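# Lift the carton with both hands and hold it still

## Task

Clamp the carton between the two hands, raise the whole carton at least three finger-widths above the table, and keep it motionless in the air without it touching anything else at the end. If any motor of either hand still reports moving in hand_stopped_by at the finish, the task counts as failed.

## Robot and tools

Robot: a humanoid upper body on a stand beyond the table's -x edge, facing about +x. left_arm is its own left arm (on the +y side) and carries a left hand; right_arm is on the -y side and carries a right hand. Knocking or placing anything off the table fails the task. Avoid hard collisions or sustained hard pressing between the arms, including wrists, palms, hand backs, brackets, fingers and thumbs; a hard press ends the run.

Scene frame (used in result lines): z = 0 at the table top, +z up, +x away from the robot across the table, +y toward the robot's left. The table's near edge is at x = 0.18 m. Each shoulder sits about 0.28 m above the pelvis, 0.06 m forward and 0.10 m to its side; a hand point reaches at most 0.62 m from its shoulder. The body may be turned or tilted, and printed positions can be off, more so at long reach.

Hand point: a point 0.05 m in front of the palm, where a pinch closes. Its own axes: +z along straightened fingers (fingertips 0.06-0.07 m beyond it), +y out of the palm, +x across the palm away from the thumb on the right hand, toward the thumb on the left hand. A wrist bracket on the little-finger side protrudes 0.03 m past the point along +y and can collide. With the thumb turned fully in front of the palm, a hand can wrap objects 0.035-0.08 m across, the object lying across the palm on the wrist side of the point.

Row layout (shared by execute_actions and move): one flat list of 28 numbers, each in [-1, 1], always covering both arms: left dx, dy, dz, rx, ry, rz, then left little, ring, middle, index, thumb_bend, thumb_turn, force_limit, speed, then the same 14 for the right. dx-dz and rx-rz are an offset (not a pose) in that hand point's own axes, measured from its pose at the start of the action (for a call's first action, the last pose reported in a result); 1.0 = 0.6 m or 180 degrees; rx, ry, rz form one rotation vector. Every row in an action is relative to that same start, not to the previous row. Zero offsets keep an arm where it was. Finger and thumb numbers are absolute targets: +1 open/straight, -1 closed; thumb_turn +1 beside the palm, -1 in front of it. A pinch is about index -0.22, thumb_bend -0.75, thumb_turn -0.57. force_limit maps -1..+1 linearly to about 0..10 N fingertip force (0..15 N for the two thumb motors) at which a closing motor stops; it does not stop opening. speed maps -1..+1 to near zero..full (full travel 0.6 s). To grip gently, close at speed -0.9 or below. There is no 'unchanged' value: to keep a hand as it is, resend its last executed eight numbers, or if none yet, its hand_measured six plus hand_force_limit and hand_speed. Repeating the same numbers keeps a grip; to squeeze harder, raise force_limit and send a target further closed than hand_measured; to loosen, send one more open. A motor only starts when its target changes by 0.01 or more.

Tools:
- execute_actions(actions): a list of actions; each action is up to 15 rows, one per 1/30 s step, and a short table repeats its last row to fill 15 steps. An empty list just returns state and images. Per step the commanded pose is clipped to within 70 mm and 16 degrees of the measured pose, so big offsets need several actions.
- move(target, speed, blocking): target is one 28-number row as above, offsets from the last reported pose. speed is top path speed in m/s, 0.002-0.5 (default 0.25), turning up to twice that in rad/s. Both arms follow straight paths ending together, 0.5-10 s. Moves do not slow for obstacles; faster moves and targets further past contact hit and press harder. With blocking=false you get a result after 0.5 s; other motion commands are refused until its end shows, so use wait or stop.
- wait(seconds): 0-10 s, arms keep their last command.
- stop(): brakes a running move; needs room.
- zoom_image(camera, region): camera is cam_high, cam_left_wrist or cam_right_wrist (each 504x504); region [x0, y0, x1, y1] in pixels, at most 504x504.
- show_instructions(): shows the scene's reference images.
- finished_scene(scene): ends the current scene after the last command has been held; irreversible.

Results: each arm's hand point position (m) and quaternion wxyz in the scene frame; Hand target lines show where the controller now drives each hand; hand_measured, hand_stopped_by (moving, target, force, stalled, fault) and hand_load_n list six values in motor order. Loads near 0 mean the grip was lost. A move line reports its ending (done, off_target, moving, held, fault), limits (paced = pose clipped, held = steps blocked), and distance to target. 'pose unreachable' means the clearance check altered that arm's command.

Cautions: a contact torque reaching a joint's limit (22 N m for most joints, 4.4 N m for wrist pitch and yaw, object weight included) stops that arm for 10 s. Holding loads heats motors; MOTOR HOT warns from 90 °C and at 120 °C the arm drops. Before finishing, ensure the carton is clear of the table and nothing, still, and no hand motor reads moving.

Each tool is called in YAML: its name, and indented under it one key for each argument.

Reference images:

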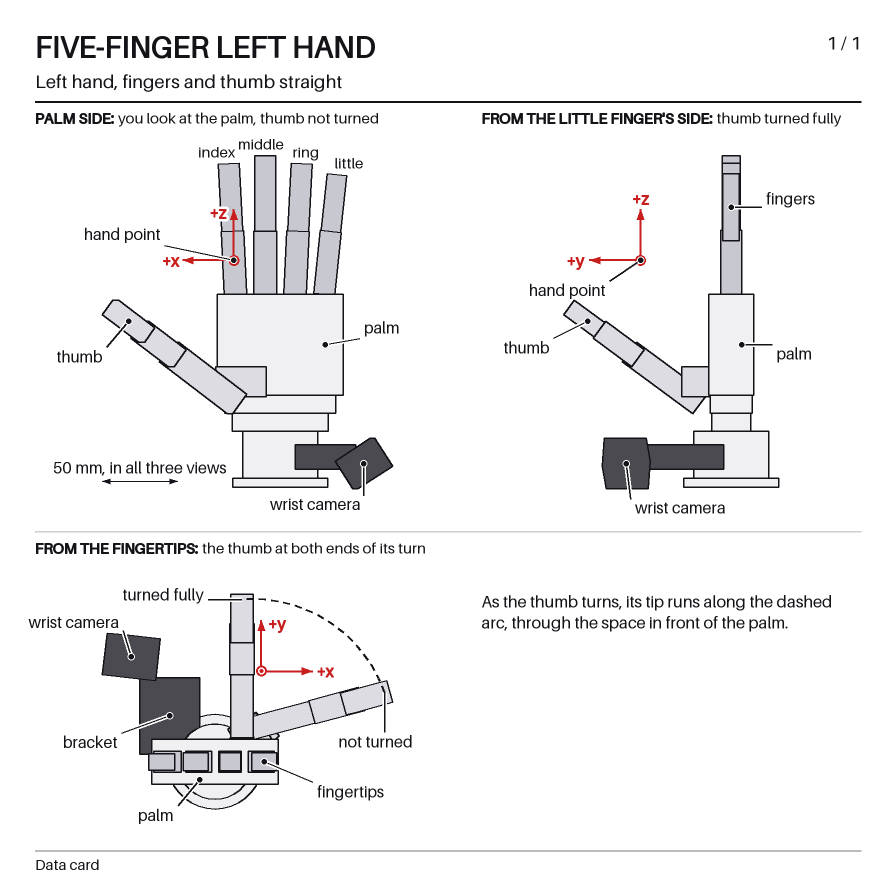

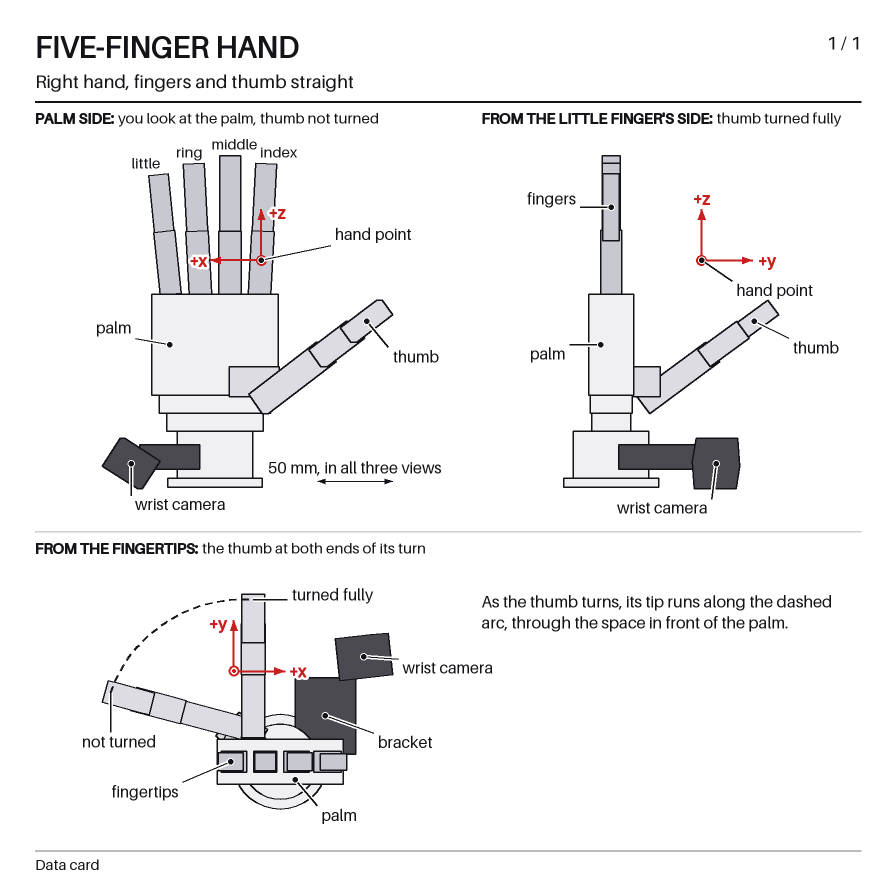

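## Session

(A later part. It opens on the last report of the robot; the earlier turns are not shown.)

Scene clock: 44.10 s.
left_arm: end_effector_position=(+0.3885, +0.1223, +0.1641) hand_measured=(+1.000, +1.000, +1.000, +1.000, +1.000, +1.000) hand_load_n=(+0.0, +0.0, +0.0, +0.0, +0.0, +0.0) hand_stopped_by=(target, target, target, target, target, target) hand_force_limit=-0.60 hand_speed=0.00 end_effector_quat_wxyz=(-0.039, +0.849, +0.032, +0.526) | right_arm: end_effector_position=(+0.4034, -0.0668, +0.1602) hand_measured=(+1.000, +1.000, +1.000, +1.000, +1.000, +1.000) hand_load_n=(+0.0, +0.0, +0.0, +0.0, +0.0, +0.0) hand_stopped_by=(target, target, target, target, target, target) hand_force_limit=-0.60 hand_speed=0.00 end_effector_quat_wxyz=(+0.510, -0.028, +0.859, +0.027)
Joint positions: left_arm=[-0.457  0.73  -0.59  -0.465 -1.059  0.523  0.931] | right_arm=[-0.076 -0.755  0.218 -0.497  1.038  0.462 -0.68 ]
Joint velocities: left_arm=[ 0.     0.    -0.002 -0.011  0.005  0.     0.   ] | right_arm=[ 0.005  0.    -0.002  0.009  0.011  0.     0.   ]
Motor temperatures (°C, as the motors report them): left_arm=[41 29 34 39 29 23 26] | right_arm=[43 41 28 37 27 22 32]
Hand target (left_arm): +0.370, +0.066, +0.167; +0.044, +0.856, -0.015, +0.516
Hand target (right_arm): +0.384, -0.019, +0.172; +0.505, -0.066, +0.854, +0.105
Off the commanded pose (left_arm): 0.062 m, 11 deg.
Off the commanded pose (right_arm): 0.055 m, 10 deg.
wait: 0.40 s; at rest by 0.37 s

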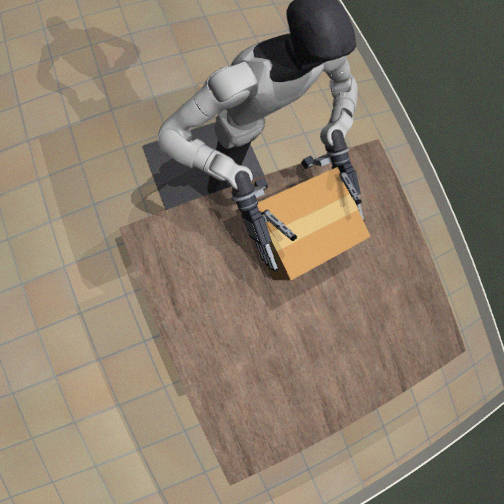

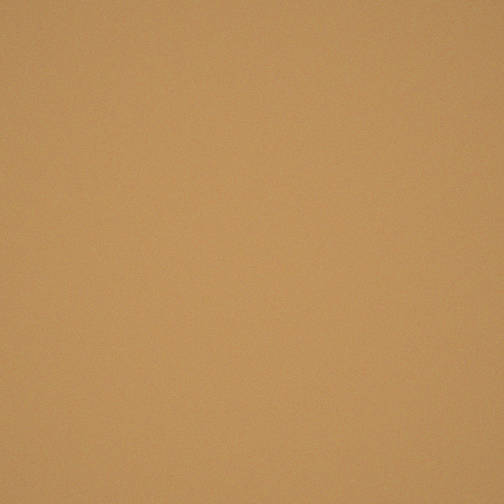

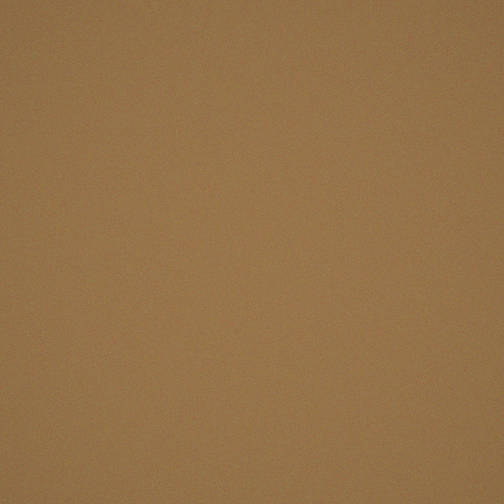

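zoom_image:
  camera: "cam_high"
  region: [220, 120, 390, 290]

Region (220, 120, 390, 290) of cam_high's 504x504 image, scaled by 2.965, with more detail than that image has.

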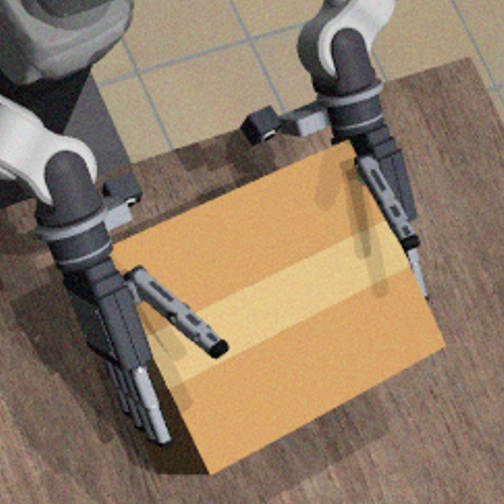

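execute_actions:
  actions:
    - [[-0.014,0.085,-0.035,-0.056,0,0,1,1,1,1,1,1,-0.6,0,0.002,0.078,-0.028,-0.052,0,0,1,1,1,1,1,1,-0.6,0],[-0.018,0.078,-0.03,-0.051,0,0,1,1,1,1,1,1,-0.6,0,0.007,0.071,-0.024,-0.047,0,0,1,1,1,1,1,1,-0.6,0],[-0.022,0.07,-0.025,-0.046,0,0,1,1,1,1,1,1,-0.6,0,0.012,0.064,-0.02,-0.042,0,0,1,1,1,1,1,1,-0.6,0],[-0.025,0.062,-0.02,-0.041,0,0,1,1,1,1,1,1,-0.6,0,0.016,0.056,-0.016,-0.037,0,0,1,1,1,1,1,1,-0.6,0],[-0.026,0.053,-0.016,-0.035,0,0,1,1,1,1,1,1,-0.6,0,0.019,0.048,-0.012,-0.032,0,0,1,1,1,1,1,1,-0.6,0],[-0.025,0.044,-0.012,-0.029,0,0,1,1,1,1,1,1,-0.6,0,0.02,0.04,-0.008,-0.027,0,0,1,1,1,1,1,1,-0.6,0],[-0.023,0.034,-0.008,-0.023,0,0,1,1,1,1,1,1,-0.6,0,0.02,0.031,-0.005,-0.021,0,0,1,1,1,1,1,1,-0.6,0],[-0.021,0.024,-0.004,-0.017,0,0,1,1,1,1,1,1,-0.6,0,0.019,0.022,-0.002,-0.016,0,0,1,1,1,1,1,1,-0.6,0],[-0.019,0.013,0,-0.011,0,0,1,1,1,1,1,1,-0.6,0,0.018,0.012,0.001,-0.01,0,0,1,1,1,1,1,1,-0.6,0],[-0.017,0.002,0.004,-0.005,0,0,1,1,1,1,1,1,-0.6,0,0.016,0.002,0.004,-0.005,0,0,1,1,1,1,1,1,-0.6,0],[-0.015,-0.008,0.008,0,0,0,1,1,1,1,1,1,-0.6,0,0.015,-0.009,0.007,0,0,0,1,1,1,1,1,1,-0.6,0]]

move:
  target: [0.016,-0.012,0.063,-0.001,-0.131,0.008,1,1,1,1,1,1,-0.6,0,-0.01,-0.013,0.056,0.005,0.119,-0.003,1,1,1,1,1,1,-0.6,0]
  speed: 0.25

Scene clock: 46.03 s.
left_arm: end_effector_position=(+0.3893, +0.1274, +0.1573) hand_measured=(+1.000, +1.000, +1.000, +1.000, +1.000, +1.000) hand_load_n=(+0.0, +0.0, +0.0, +0.0, +0.0, +0.0) hand_stopped_by=(target, target, target, target, target, target) hand_force_limit=-0.60 hand_speed=0.00 end_effector_quat_wxyz=(-0.040, +0.846, +0.032, +0.531) | right_arm: end_effector_position=(+0.4038, -0.0720, +0.1511) hand_measured=(+1.000, +1.000, +1.000, +1.000, +1.000, +1.000) hand_load_n=(+0.0, +0.0, +0.0, +0.0, +0.0, +0.0) hand_stopped_by=(target, target, target, target, target, target) hand_force_limit=-0.60 hand_speed=0.00 end_effector_quat_wxyz=(+0.512, -0.027, +0.858, +0.026)
Joint positions: left_arm=[-0.438  0.745 -0.609 -0.426 -1.016  0.462  0.883] | right_arm=[-0.058 -0.755  0.24  -0.446  0.998  0.402 -0.635]
Joint velocities: left_arm=[ 0.064  0.032 -0.003  0.06  -0.035  0.057  0.   ] | right_arm=[-0.012 -0.006 -0.052  0.026  0.005  0.     0.   ]
Motor temperatures (°C, as the motors report them): left_arm=[41 29 34 40 29 24 28] | right_arm=[44 41 28 38 27 22 35]
Hand target (left_arm): +0.388, +0.128, +0.154; -0.040, +0.849, +0.032, +0.526
Hand target (right_arm): +0.404, -0.072, +0.150; +0.510, -0.026, +0.859, +0.027
Off the commanded pose (left_arm): 0.003 m, 1 deg.
Off the commanded pose (right_arm): 0.001 m, 0 deg.

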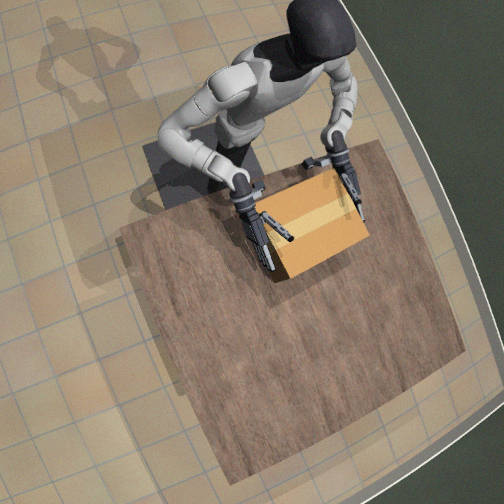

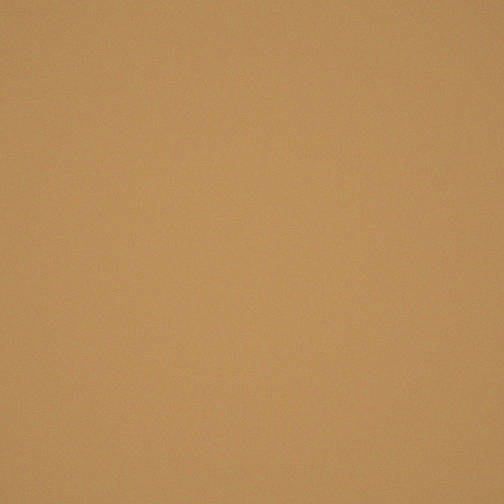

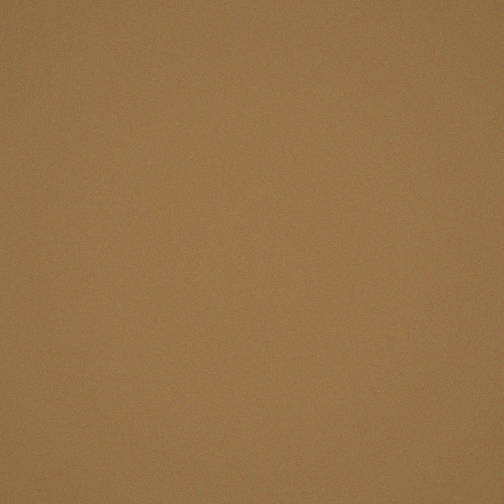

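Scene clock: 47.33 s.
left_arm: end_effector_position=(+0.4285, +0.1386, +0.1537) hand_measured=(+1.000, +1.000, +1.000, +1.000, +1.000, +1.000) hand_load_n=(+0.0, +0.0, +0.0, +0.0, +0.0, +0.0) hand_stopped_by=(target, target, target, target, target, target) hand_force_limit=-0.60 hand_speed=0.00 end_effector_quat_wxyz=(-0.031, +0.935, +0.040, +0.350) | right_arm: end_effector_position=(+0.4350, -0.0718, +0.1437) hand_measured=(+1.000, +1.000, +1.000, +1.000, +1.000, +1.000) hand_load_n=(+0.0, +0.0, +0.0, +0.0, +0.0, +0.0) hand_stopped_by=(target, target, target, target, target, target) hand_force_limit=-0.60 hand_speed=0.00 end_effector_quat_wxyz=(+0.349, -0.038, +0.936, +0.017)
Joint positions: left_arm=[-0.923  0.693 -0.477 -0.019 -1.669  0.969  1.094] | right_arm=[-0.51  -0.856  0.163 -0.18   1.585  0.936 -0.863]
Joint velocities: left_arm=[ 0.008  0.006 -0.012 -0.003  0.002  0.002  0.   ] | right_arm=[0.    0.011 0.    0.    0.012 0.002 0.   ]
Motor temperatures (°C, as the motors report them): left_arm=[41 29 34 39 29 24 27] | right_arm=[43 41 28 38 27 22 33]
Hand target (left_arm): +0.428, +0.137, +0.152; -0.030, +0.937, +0.039, +0.347
Hand target (right_arm): +0.434, -0.071, +0.142; +0.346, -0.038, +0.937, +0.018
Off the commanded pose (left_arm): 0.004 m, 2 deg.
Off the commanded pose (right_arm): 0.007 m, 1 deg.
move: off_target (left_arm, right_arm)

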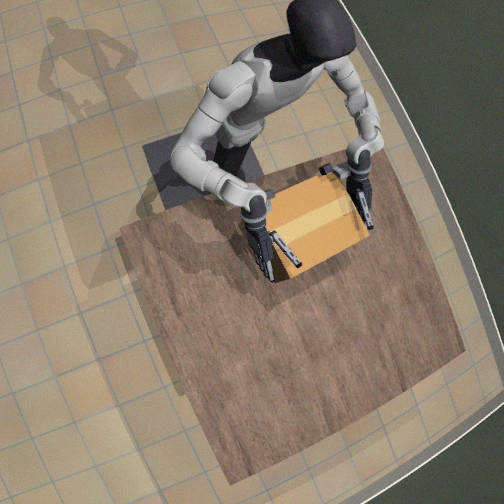

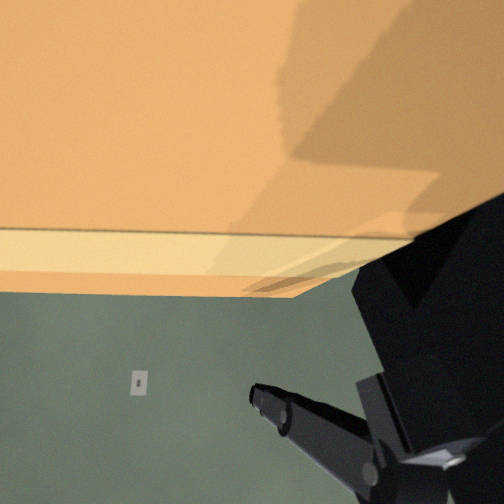

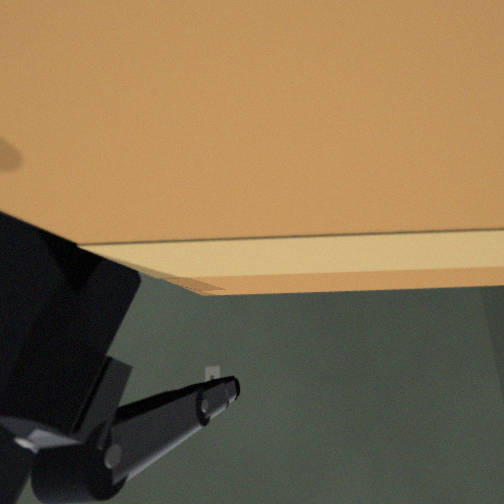

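execute_actions:
  actions:
    - [[-0.001,0.002,0.005,0.001,-0.001,0.001,1,1,1,1,1,1,-0.6,0,0,0,0.004,0.001,0.001,-0.001,1,1,1,1,1,1,-0.6,0],[-0.001,0.003,0.01,0.002,-0.002,0.002,1,1,1,1,1,1,-0.6,0,0,0,0.008,0.002,0.002,-0.002,1,1,1,1,1,1,-0.6,0],[-0.002,0.005,0.015,0.004,-0.004,0.003,1,1,1,1,1,1,-0.6,0,0,0,0.012,0.004,0.003,-0.003,1,1,1,1,1,1,-0.6,0],[-0.002,0.006,0.02,0.005,-0.005,0.004,1,1,1,1,1,1,-0.6,0,0,0,0.016,0.005,0.004,-0.004,1,1,1,1,1,1,-0.6,0],[-0.003,0.008,0.024,0.006,-0.006,0.005,1,1,1,1,1,1,-0.6,0,0,0,0.02,0.006,0.005,-0.005,1,1,1,1,1,1,-0.6,0]]

move:
  target: [-0.015,0.112,-0.018,-0.056,0,0.012,1,1,1,1,1,1,-0.6,0,0.005,0.102,-0.018,-0.054,0,-0.01,1,1,1,1,1,1,-0.6,0]
  speed: 0.09

Scene clock: 48.37 s.
left_arm: end_effector_position=(+0.4359, +0.1345, +0.1406) hand_measured=(+1.000, +1.000, +1.000, +1.000, +1.000, +1.000) hand_load_n=(+0.0, +0.0, +0.0, +0.0, +0.0, +0.0) hand_stopped_by=(target, target, target, target, target, target) hand_force_limit=-0.60 hand_speed=0.00 end_effector_quat_wxyz=(-0.040, +0.939, +0.037, +0.339) | right_arm: end_effector_position=(+0.4426, -0.0707, +0.1352) hand_measured=(+1.000, +1.000, +1.000, +1.000, +1.000, +1.000) hand_load_n=(+0.0, +0.0, +0.0, +0.0, +0.0, +0.0) hand_stopped_by=(target, target, target, target, target, target) hand_force_limit=-0.60 hand_speed=0.00 end_effector_quat_wxyz=(+0.342, -0.041, +0.939, +0.007)
Joint positions: left_arm=[-0.96   0.643 -0.517  0.073 -1.608  0.968  1.059] | right_arm=[-0.564 -0.835  0.207 -0.107  1.548  0.942 -0.846]
Joint velocities: left_arm=[ 0.003 -0.005 -0.009 -0.002  0.008  0.    -0.002] | right_arm=[ 0.     0.     0.008 -0.006 -0.015  0.     0.   ]
Motor temperatures (°C, as the motors report them): left_arm=[41 29 34 39 29 24 27] | right_arm=[43 41 28 38 27 22 33]
Hand target (left_arm): +0.437, +0.135, +0.141; -0.041, +0.939, +0.037, +0.340
Hand target (right_arm): +0.443, -0.071, +0.135; +0.342, -0.042, +0.939, +0.006
Off the commanded pose (left_arm): 0.001 m, 0 deg.
Off the commanded pose (right_arm): 0.001 m, 0 deg.

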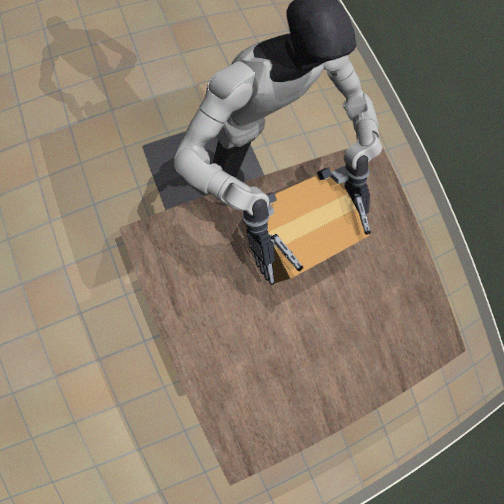

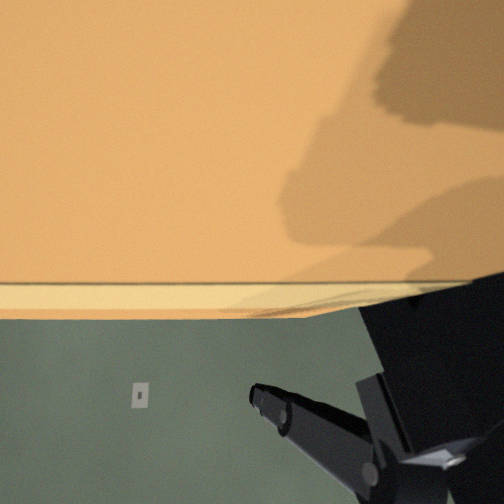

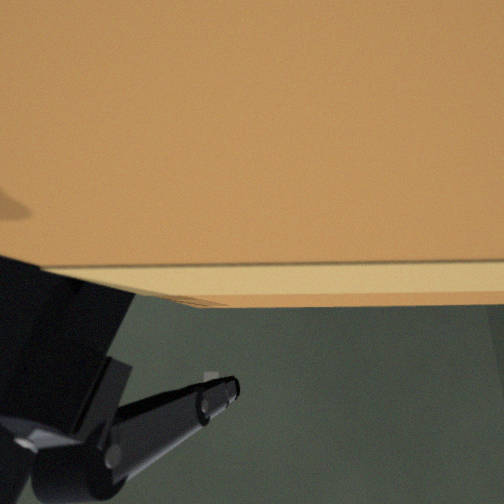

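Scene clock: 49.63 s.
left_arm: end_effector_position=(+0.4387, +0.1277, +0.1394) hand_measured=(+1.000, +1.000, +1.000, +1.000, +1.000, +1.000) hand_load_n=(+0.0, +0.0, +0.0, +0.0, +0.0, +0.0) hand_stopped_by=(target, target, target, target, target, target) hand_force_limit=-0.60 hand_speed=0.00 end_effector_quat_wxyz=(-0.040, +0.936, +0.033, +0.347) | right_arm: end_effector_position=(+0.4424, -0.0591, +0.1348) hand_measured=(+1.000, +1.000, +1.000, +1.000, +1.000, +1.000) hand_load_n=(+0.0, +0.0, +0.0, +0.0, +0.0, +0.0) hand_stopped_by=(target, target, target, target, target, target) hand_force_limit=-0.60 hand_speed=0.00 end_effector_quat_wxyz=(+0.345, -0.053, +0.937, +0.012)
Joint positions: left_arm=[-0.953  0.608 -0.516  0.075 -1.556  0.959  1.047] | right_arm=[-0.585 -0.802  0.22  -0.106  1.52   0.955 -0.843]
Joint velocities: left_arm=[ 0.011 -0.011  0.008  0.    -0.002  0.    -0.005] | right_arm=[ 0.     0.002 -0.025 -0.008 -0.028  0.014  0.   ]
Motor temperatures (°C, as the motors report them): left_arm=[41 29 34 39 29 24 26] | right_arm=[43 41 28 37 27 22 32]
Hand target (left_arm): +0.424, +0.069, +0.141; +0.036, +0.941, -0.010, +0.337
Hand target (right_arm): +0.426, -0.013, +0.142; +0.337, -0.085, +0.934, +0.081
Off the commanded pose (left_arm): 0.062 m, 10 deg.
Off the commanded pose (right_arm): 0.051 m, 9 deg.
move: off_target (left_arm, right_arm)

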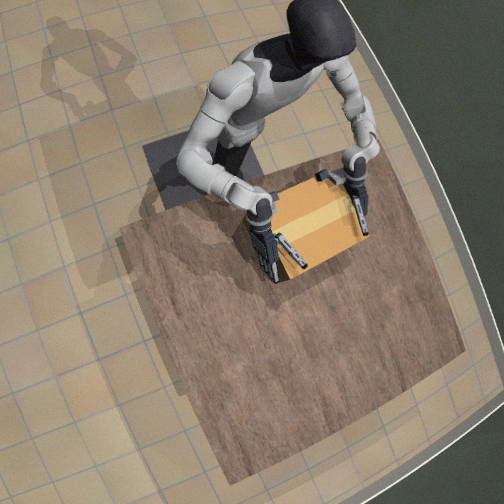

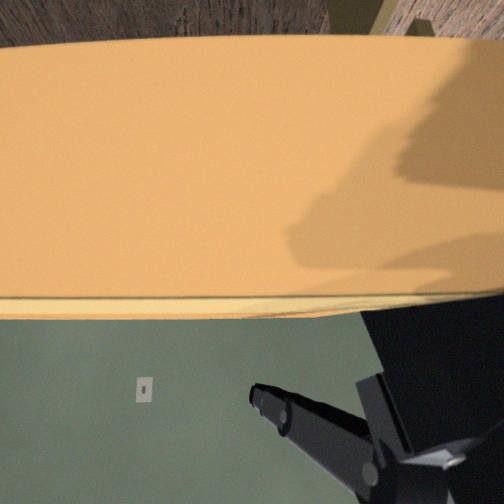

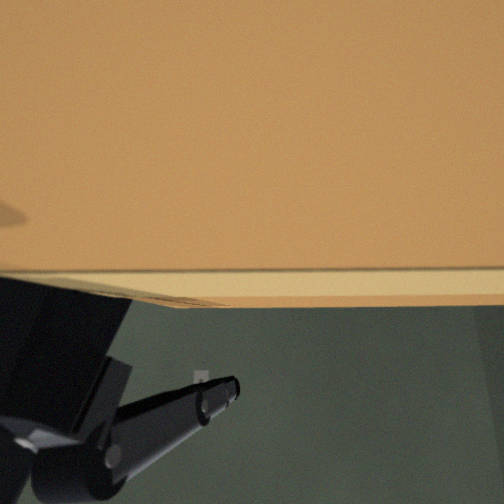

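execute_actions:
  actions:
    - [[-0.017,0.099,-0.025,-0.055,-0.0076,0.009,1,1,1,1,1,1,-0.6,0,0.004,0.083,-0.021,-0.048,0.002,-0.003,1,1,1,1,1,1,-0.6,0],[-0.017,0.101,-0.025,-0.055,-0.0076,0.009,1,1,1,1,1,1,-0.6,0,0.004,0.085,-0.021,-0.048,0.002,-0.002,1,1,1,1,1,1,-0.6,0],[-0.017,0.103,-0.025,-0.055,-0.0076,0.009,1,1,1,1,1,1,-0.6,0,0.004,0.088,-0.021,-0.048,0.002,-0.001,1,1,1,1,1,1,-0.6,0],[-0.017,0.104,-0.025,-0.055,-0.0076,0.009,1,1,1,1,1,1,-0.6,0,0.004,0.09,-0.021,-0.048,0.002,0,1,1,1,1,1,1,-0.6,0],[-0.0155,0.104,-0.0267,-0.055,-0.0076,0.009,1,1,1,1,1,1,-0.6,0,0.0025,0.09,-0.0227,-0.048,0.002,0,1,1,1,1,1,1,-0.6,0],[-0.014,0.104,-0.0285,-0.055,-0.0076,0.009,1,1,1,1,1,1,-0.6,0,0.001,0.09,-0.0245,-0.048,0.001,0,1,1,1,1,1,1,-0.6,0],[-0.0125,0.104,-0.0302,-0.055,-0.007,0.009,1,1,1,1,1,1,-0.6,0,-0.0005,0.09,-0.0262,-0.048,0.001,0,1,1,1,1,1,1,-0.6,0],[-0.011,0.104,-0.032,-0.055,-0.007,0.009,1,1,1,1,1,1,-0.6,0,-0.002,0.09,-0.028,-0.048,0,0,1,1,1,1,1,1,-0.6,0],[-0.0095,0.104,-0.0337,-0.055,-0.006,0.009,1,1,1,1,1,1,-0.6,0,-0.0035,0.09,-0.0297,-0.048,0,0,1,1,1,1,1,1,-0.6,0],[-0.008,0.104,-0.0354,-0.055,-0.006,0.009,1,1,1,1,1,1,-0.6,0,-0.005,0.09,-0.0314,-0.048,-0.001,0,1,1,1,1,1,1,-0.6,0],[-0.0065,0.104,-0.0371,-0.055,-0.005,0.009,1,1,1,1,1,1,-0.6,0,-0.0065,0.09,-0.0331,-0.048,-0.002,0,1,1,1,1,1,1,-0.6,0],[-0.005,0.104,-0.0388,-0.055,-0.005,0.009,1,1,1,1,1,1,-0.6,0,-0.008,0.09,-0.0348,-0.048,-0.002,0,1,1,1,1,1,1,-0.6,0],[-0.0035,0.104,-0.0406,-0.055,-0.004,0.009,1,1,1,1,1,1,-0.6,0,-0.0095,0.09,-0.0366,-0.048,-0.003,0,1,1,1,1,1,1,-0.6,0],[-0.002,0.104,-0.0423,-0.055,-0.004,0.009,1,1,1,1,1,1,-0.6,0,-0.011,0.09,-0.0383,-0.048,-0.004,0,1,1,1,1,1,1,-0.6,0],[-0.0005,0.104,-0.044,-0.055,-0.003,0.009,1,1,1,1,1,1,-0.6,0,-0.0125,0.09,-0.04,-0.048,-0.004,0,1,1,1,1,1,1,-0.6,0]]

wait:
  seconds: 0.4

Scene clock: 50.93 s.
left_arm: end_effector_position=(+0.4348, +0.1280, +0.1374) hand_measured=(+1.000, +1.000, +1.000, +1.000, +1.000, +1.000) hand_load_n=(+0.0, +0.0, +0.0, +0.0, +0.0, +0.0) hand_stopped_by=(target, target, target, target, target, target) hand_force_limit=-0.60 hand_speed=0.00 end_effector_quat_wxyz=(-0.050, +0.940, +0.035, +0.335) | right_arm: end_effector_position=(+0.4381, -0.0610, +0.1335) hand_measured=(+1.000, +1.000, +1.000, +1.000, +1.000, +1.000) hand_load_n=(+0.0, +0.0, +0.0, +0.0, +0.0, +0.0) hand_stopped_by=(target, target, target, target, target, target) hand_force_limit=-0.60 hand_speed=0.00 end_effector_quat_wxyz=(+0.338, -0.048, +0.940, -0.001)
Joint positions: left_arm=[-0.951  0.584 -0.489  0.074 -1.585  0.999  1.117] | right_arm=[-0.576 -0.778  0.192 -0.13   1.552  0.992 -0.926]
Joint velocities: left_arm=[ 0.017 -0.028  0.074 -0.054 -0.13   0.142  0.187] | right_arm=[ 0.064  0.02  -0.075 -0.109  0.095  0.112 -0.134]
Motor temperatures (°C, as the motors report them): left_arm=[41 30 34 39 29 23 27] | right_arm=[43 41 28 37 27 22 32]
Hand target (left_arm): +0.424, +0.066, +0.156; +0.036, +0.939, -0.010, +0.341
Hand target (right_arm): +0.425, -0.009, +0.157; +0.346, -0.082, +0.931, +0.081
Off the commanded pose (left_arm): 0.068 m, 11 deg.
Off the commanded pose (right_arm): 0.061 m, 10 deg.

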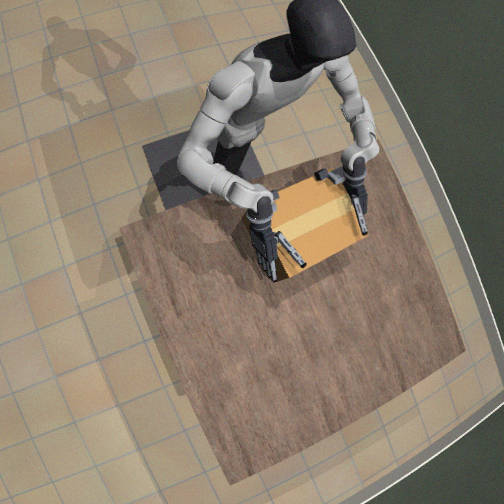

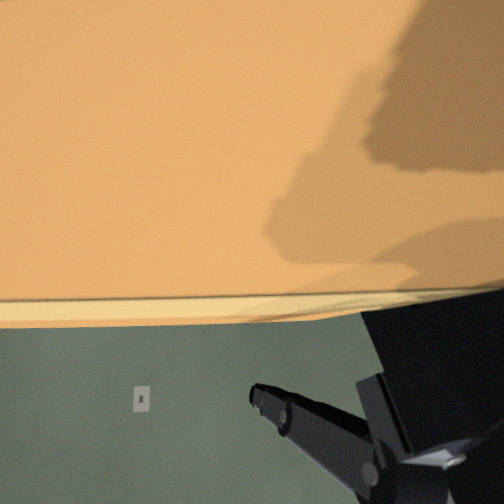

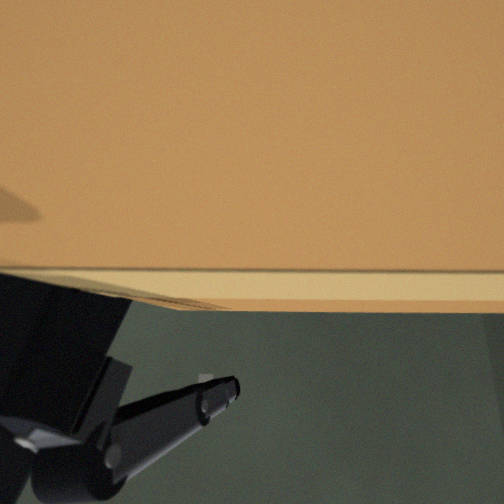

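Scene clock: 51.33 s.
left_arm: end_effector_position=(+0.4345, +0.1341, +0.1374) hand_measured=(+1.000, +1.000, +1.000, +1.000, +1.000, +1.000) hand_load_n=(+0.0, +0.0, +0.0, +0.0, +0.0, +0.0) hand_stopped_by=(target, target, target, target, target, target) hand_force_limit=-0.60 hand_speed=0.00 end_effector_quat_wxyz=(-0.058, +0.940, +0.041, +0.334) | right_arm: end_effector_position=(+0.4467, -0.0537, +0.1570) hand_measured=(+1.000, +1.000, +1.000, +1.000, +1.000, +1.000) hand_load_n=(+0.0, +0.0, +0.0, +0.0, +0.0, +0.0) hand_stopped_by=(target, target, target, target, target, target) hand_force_limit=-0.60 hand_speed=0.00 end_effector_quat_wxyz=(+0.364, -0.043, +0.930, +0.018)
Joint positions: left_arm=[-0.947  0.59  -0.478  0.071 -1.59   1.007  1.137] | right_arm=[-0.599 -0.78   0.16  -0.155  1.572  0.982 -0.927]
Joint velocities: left_arm=[-0.003 -0.018  0.009 -0.011  0.009  0.     0.   ] | right_arm=[ 0.046  0.008  0.011  0.006 -0.002  0.    -0.006]
Motor temperatures (°C, as the motors report them): left_arm=[41 30 34 39 29 23 27] | right_arm=[43 41 28 37 27 22 33]
Hand target (left_arm): +0.424, +0.066, +0.156; +0.036, +0.939, -0.010, +0.341
Hand target (right_arm): +0.425, -0.009, +0.157; +0.346, -0.082, +0.931, +0.081
Off the commanded pose (left_arm): 0.074 m, 12 deg.
Off the commanded pose (right_arm): 0.052 m, 9 deg.
wait: 0.40 s; no rest

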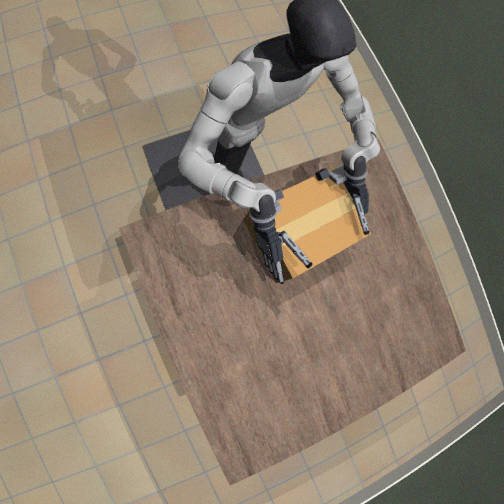

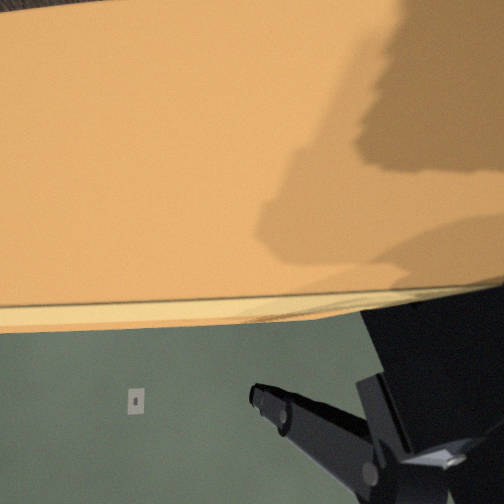

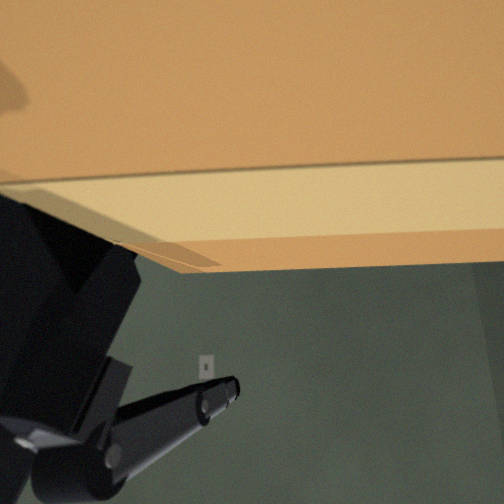

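execute_actions:
  actions:
    - [[0,0.095,-0.044,-0.06,0,0.008,1,1,1,1,1,1,-0.6,0,0.021,0.07,-0.016,-0.042,0.008,0,1,1,1,1,1,1,-0.6,0],[0,0.085,-0.038,-0.055,0,0.007,1,1,1,1,1,1,-0.6,0,0.022,0.061,-0.012,-0.038,0.007,0,1,1,1,1,1,1,-0.6,0],[0,0.074,-0.032,-0.05,0,0.006,1,1,1,1,1,1,-0.6,0,0.023,0.052,-0.008,-0.034,0.006,0,1,1,1,1,1,1,-0.6,0],[0,0.063,-0.026,-0.045,0,0.005,1,1,1,1,1,1,-0.6,0,0.023,0.043,-0.004,-0.029,0.005,0,1,1,1,1,1,1,-0.6,0],[0,0.052,-0.02,-0.04,0,0.004,1,1,1,1,1,1,-0.6,0,0.023,0.034,0,-0.024,0.003,0,1,1,1,1,1,1,-0.6,0],[0,0.041,-0.015,-0.035,0,0.003,1,1,1,1,1,1,-0.6,0,0.022,0.024,0.003,-0.019,0.001,0,1,1,1,1,1,1,-0.6,0],[0.002,0.03,-0.012,-0.03,0,0.002,1,1,1,1,1,1,-0.6,0,0.02,0.014,0.006,-0.014,-0.001,0,1,1,1,1,1,1,-0.6,0],[0.005,0.018,-0.011,-0.025,0.003,0.001,1,1,1,1,1,1,-0.6,0,0.018,0.004,0.009,-0.009,-0.004,0,1,1,1,1,1,1,-0.6,0],[0.01,0.006,-0.011,-0.02,0.009,0,1,1,1,1,1,1,-0.6,0,0.016,-0.007,0.011,-0.004,-0.007,-0.001,1,1,1,1,1,1,-0.6,0],[0.016,-0.005,-0.011,-0.016,0.017,0,1,1,1,1,1,1,-0.6,0,0.014,-0.017,0.012,0.001,-0.01,-0.002,1,1,1,1,1,1,-0.6,0],[0.021,-0.012,-0.011,-0.014,0.025,0,1,1,1,1,1,1,-0.6,0,0.013,-0.024,0.013,0.004,-0.012,-0.002,1,1,1,1,1,1,-0.6,0],[0.025,-0.0155,-0.011,-0.0136,0.032,0,1,1,1,1,1,1,-0.6,0,0.013,-0.027,0.013,0.005,-0.012,-0.002,1,1,1,1,1,1,-0.6,0]]

wait:
  seconds: 0.2

Scene clock: 53.00 s.
left_arm: end_effector_position=(+0.4410, +0.1413, +0.1548) hand_measured=(+1.000, +1.000, +1.000, +1.000, +1.000, +1.000) hand_load_n=(+0.0, +0.0, +0.0, +0.0, +0.0, +0.0) hand_stopped_by=(target, target, target, target, target, target) hand_force_limit=-0.60 hand_speed=0.00 end_effector_quat_wxyz=(-0.041, +0.924, +0.028, +0.379) | right_arm: end_effector_position=(+0.4474, -0.0688, +0.1465) hand_measured=(+1.000, +1.000, +1.000, +1.000, +1.000, +1.000) hand_load_n=(+0.0, +0.0, +0.0, +0.0, +0.0, +0.0) hand_stopped_by=(target, target, target, target, target, target) hand_force_limit=-0.60 hand_speed=0.00 end_effector_quat_wxyz=(+0.380, -0.042, +0.924, +0.012)
Joint positions: left_arm=[-0.918  0.663 -0.465  0.007 -1.496  0.97   0.976] | right_arm=[-0.519 -0.805  0.163 -0.164  1.445  0.915 -0.798]
Joint velocities: left_arm=[ 0.132  0.198  0.011 -0.074  0.327 -0.212 -0.275] | right_arm=[ 0.    -0.06  -0.043  0.006 -0.057 -0.076  0.071]
Motor temperatures (°C, as the motors report them): left_arm=[41 30 34 39 29 23 27] | right_arm=[43 41 28 37 27 21 33]
Hand target (left_arm): +0.441, +0.143, +0.154; -0.041, +0.923, +0.028, +0.382
Hand target (right_arm): +0.448, -0.070, +0.146; +0.381, -0.041, +0.924, +0.010
Off the commanded pose (left_arm): 0.003 m, 0 deg.
Off the commanded pose (right_arm): 0.001 m, 0 deg.

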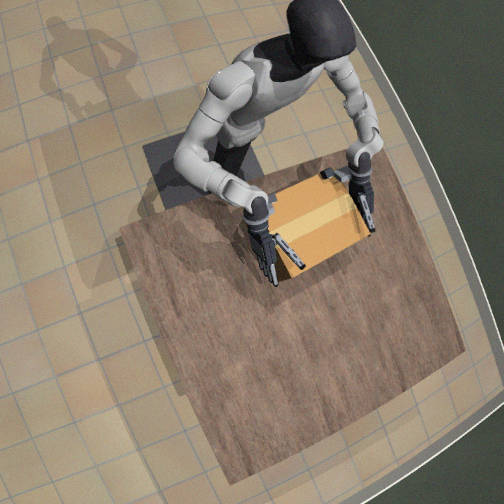

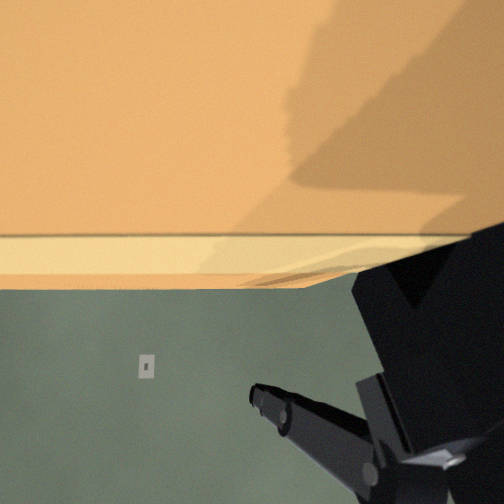

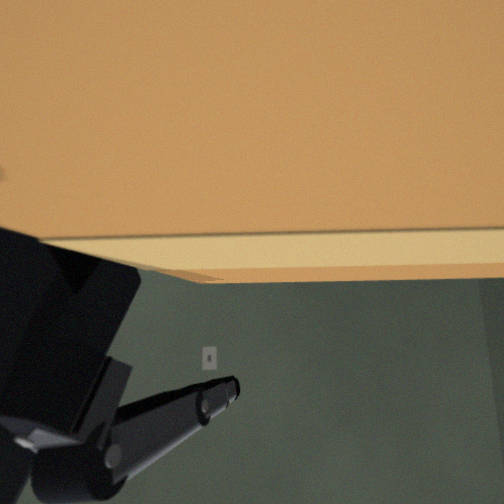

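Scene clock: 53.20 s.
left_arm: end_effector_position=(+0.4411, +0.1436, +0.1539) hand_measured=(+1.000, +1.000, +1.000, +1.000, +1.000, +1.000) hand_load_n=(+0.0, +0.0, +0.0, +0.0, +0.0, +0.0) hand_stopped_by=(target, target, target, target, target, target) hand_force_limit=-0.60 hand_speed=0.00 end_effector_quat_wxyz=(-0.041, +0.923, +0.029, +0.381) | right_arm: end_effector_position=(+0.4479, -0.0689, +0.1473) hand_measured=(+1.000, +1.000, +1.000, +1.000, +1.000, +1.000) hand_load_n=(+0.0, +0.0, +0.0, +0.0, +0.0, +0.0) hand_stopped_by=(target, target, target, target, target, target) hand_force_limit=-0.60 hand_speed=0.00 end_effector_quat_wxyz=(+0.381, -0.041, +0.923, +0.012)
Joint positions: left_arm=[-0.909  0.67  -0.465  0.004 -1.484  0.961  0.961] | right_arm=[-0.519 -0.806  0.162 -0.164  1.442  0.912 -0.794]
Joint velocities: left_arm=[-0.005  0.     0.005 -0.003  0.012 -0.006 -0.005] | right_arm=[-0.002 -0.003  0.008  0.002 -0.002  0.     0.   ]
Motor temperatures (°C, as the motors report them): left_arm=[41 30 34 39 29 23 27] | right_arm=[43 41 28 37 27 21 32]
Hand target (left_arm): +0.441, +0.143, +0.154; -0.041, +0.923, +0.028, +0.382
Hand target (right_arm): +0.448, -0.070, +0.146; +0.381, -0.041, +0.924, +0.010
Off the commanded pose (left_arm): 0.001 m, 0 deg.
Off the commanded pose (right_arm): 0.002 m, 0 deg.
wait: 0.20 s; no rest

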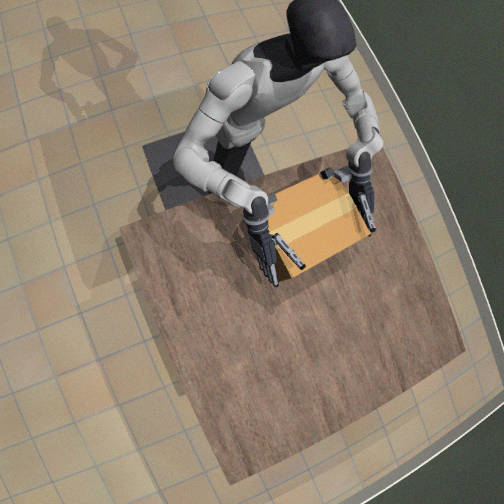

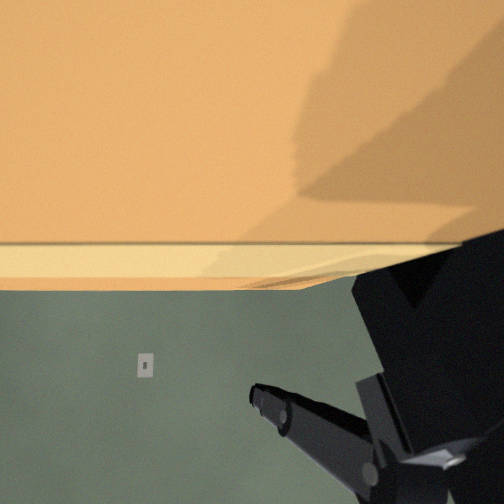

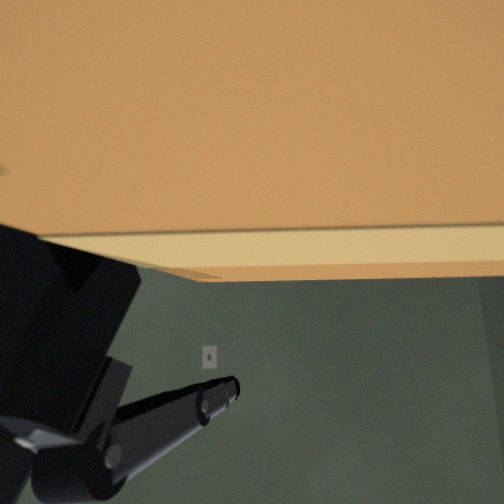

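move:
  target: [-0.012,0.103,-0.02,-0.062,-0.006,0.002,1,1,1,1,1,1,-0.6,0,0.005,0.09,-0.018,-0.054,0.003,0,1,1,1,1,1,1,-0.6,0]
  speed: 0.1

Scene clock: 54.57 s.
left_arm: end_effector_position=(+0.4413, +0.1288, +0.1518) hand_measured=(+1.000, +1.000, +1.000, +1.000, +1.000, +1.000) hand_load_n=(+0.0, +0.0, +0.0, +0.0, +0.0, +0.0) hand_stopped_by=(target, target, target, target, target, target) hand_force_limit=-0.60 hand_speed=0.00 end_effector_quat_wxyz=(-0.017, +0.925, +0.023, +0.379) | right_arm: end_effector_position=(+0.4451, -0.0548, +0.1473) hand_measured=(+1.000, +1.000, +1.000, +1.000, +1.000, +1.000) hand_load_n=(+0.0, +0.0, +0.0, +0.0, +0.0, +0.0) hand_stopped_by=(target, target, target, target, target, target) hand_force_limit=-0.60 hand_speed=0.00 end_effector_quat_wxyz=(+0.380, -0.051, +0.923, +0.030)
Joint positions: left_arm=[-0.909  0.637 -0.466  0.021 -1.465  0.958  0.919] | right_arm=[-0.531 -0.777  0.171 -0.166  1.435  0.921 -0.779]
Joint velocities: left_arm=[ 0.003 -0.015 -0.006  0.006  0.012  0.    -0.006] | right_arm=[-0.002 -0.011  0.008 -0.005 -0.012  0.006  0.001]
Motor temperatures (°C, as the motors report them): left_arm=[41 30 34 39 29 23 27] | right_arm=[43 41 28 37 27 21 32]
Hand target (left_arm): +0.430, +0.083, +0.154; +0.048, +0.927, -0.009, +0.371
Hand target (right_arm): +0.432, -0.018, +0.153; +0.372, -0.074, +0.921, +0.090
Off the commanded pose (left_arm): 0.049 m, 8 deg.
Off the commanded pose (right_arm): 0.041 m, 7 deg.
move: off_target (left_arm, right_arm)

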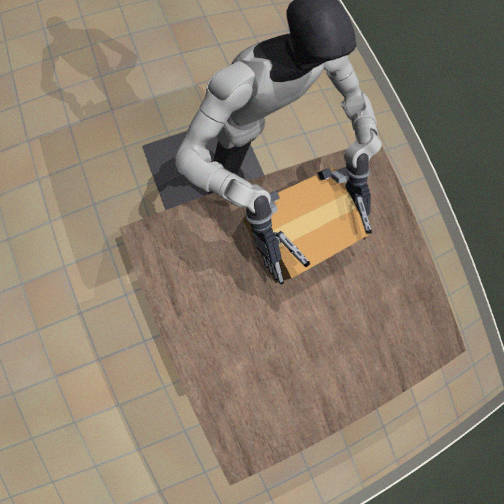

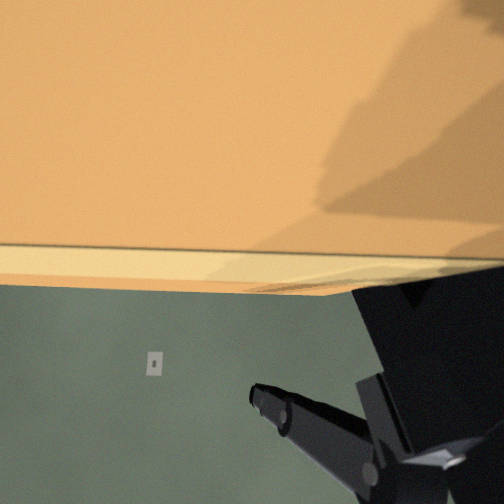

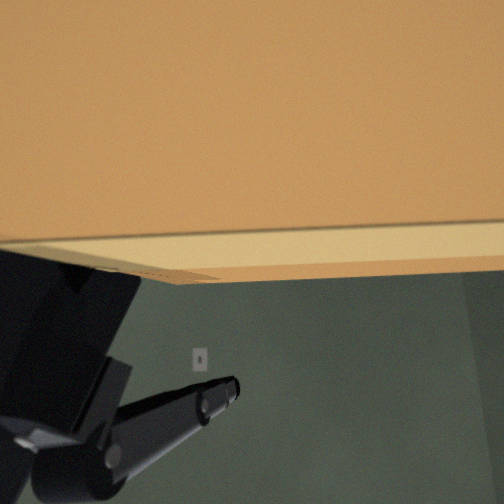

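execute_actions:
  actions: []

Scene clock: 57.93 s.
left_arm: end_effector_position=(+0.4414, +0.1288, +0.1518) hand_measured=(+1.000, +1.000, +1.000, +1.000, +1.000, +1.000) hand_load_n=(+0.0, +0.0, +0.0, +0.0, +0.0, +0.0) hand_stopped_by=(target, target, target, target, target, target) hand_force_limit=-0.60 hand_speed=0.00 end_effector_quat_wxyz=(-0.017, +0.925, +0.023, +0.379) | right_arm: end_effector_position=(+0.4451, -0.0548, +0.1473) hand_measured=(+1.000, +1.000, +1.000, +1.000, +1.000, +1.000) hand_load_n=(+0.0, +0.0, +0.0, +0.0, +0.0, +0.0) hand_stopped_by=(target, target, target, target, target, target) hand_force_limit=-0.60 hand_speed=0.00 end_effector_quat_wxyz=(+0.380, -0.051, +0.923, +0.030)
Joint positions: left_arm=[-0.909  0.637 -0.466  0.021 -1.465  0.958  0.919] | right_arm=[-0.531 -0.777  0.171 -0.166  1.434  0.921 -0.779]
Joint velocities: left_arm=[-0.005  0.005 -0.006  0.     0.     0.     0.   ] | right_arm=[-0.008 -0.008 -0.003  0.    -0.003  0.     0.   ]
Motor temperatures (°C, as the motors report them): left_arm=[42 30 34 39 29 23 27] | right_arm=[43 41 28 37 27 21 32]
Hand target (left_arm): +0.430, +0.083, +0.154; +0.048, +0.927, -0.009, +0.371
Hand target (right_arm): +0.432, -0.018, +0.153; +0.372, -0.074, +0.921, +0.090
Off the commanded pose (left_arm): 0.049 m, 8 deg.
Off the commanded pose (right_arm): 0.041 m, 7 deg.

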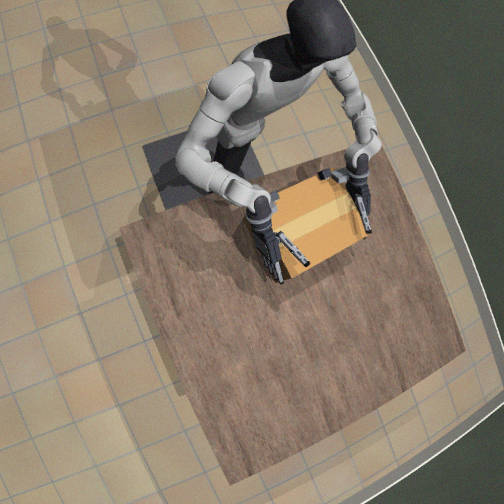

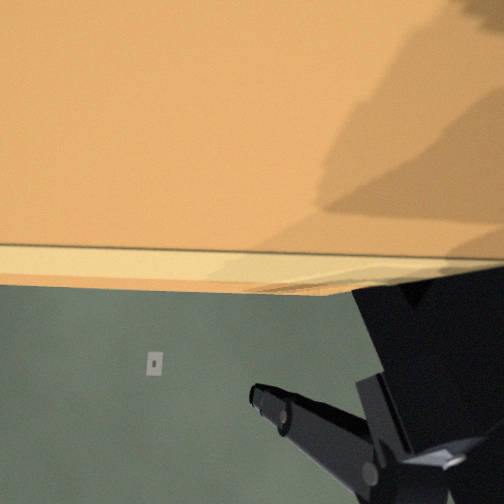

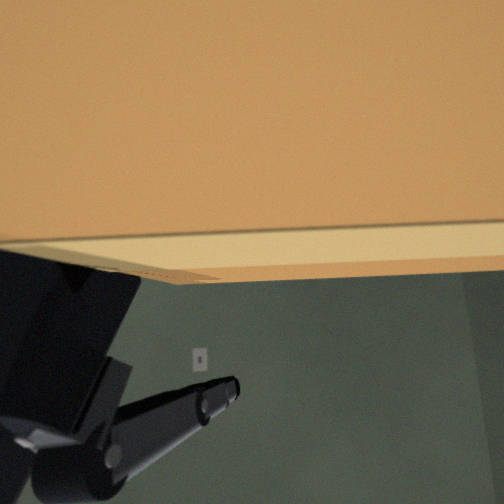

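zoom_image:
  camera: "cam_high"
  region: [230, 140, 400, 310]

Region (230, 140, 400, 310) of cam_high's 504x504 image, scaled by 2.965, with more detail than that image has.

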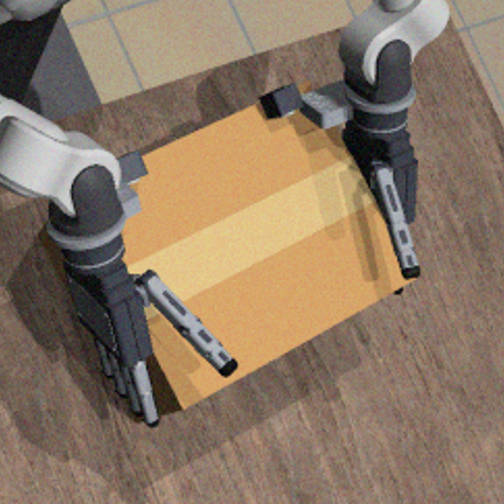

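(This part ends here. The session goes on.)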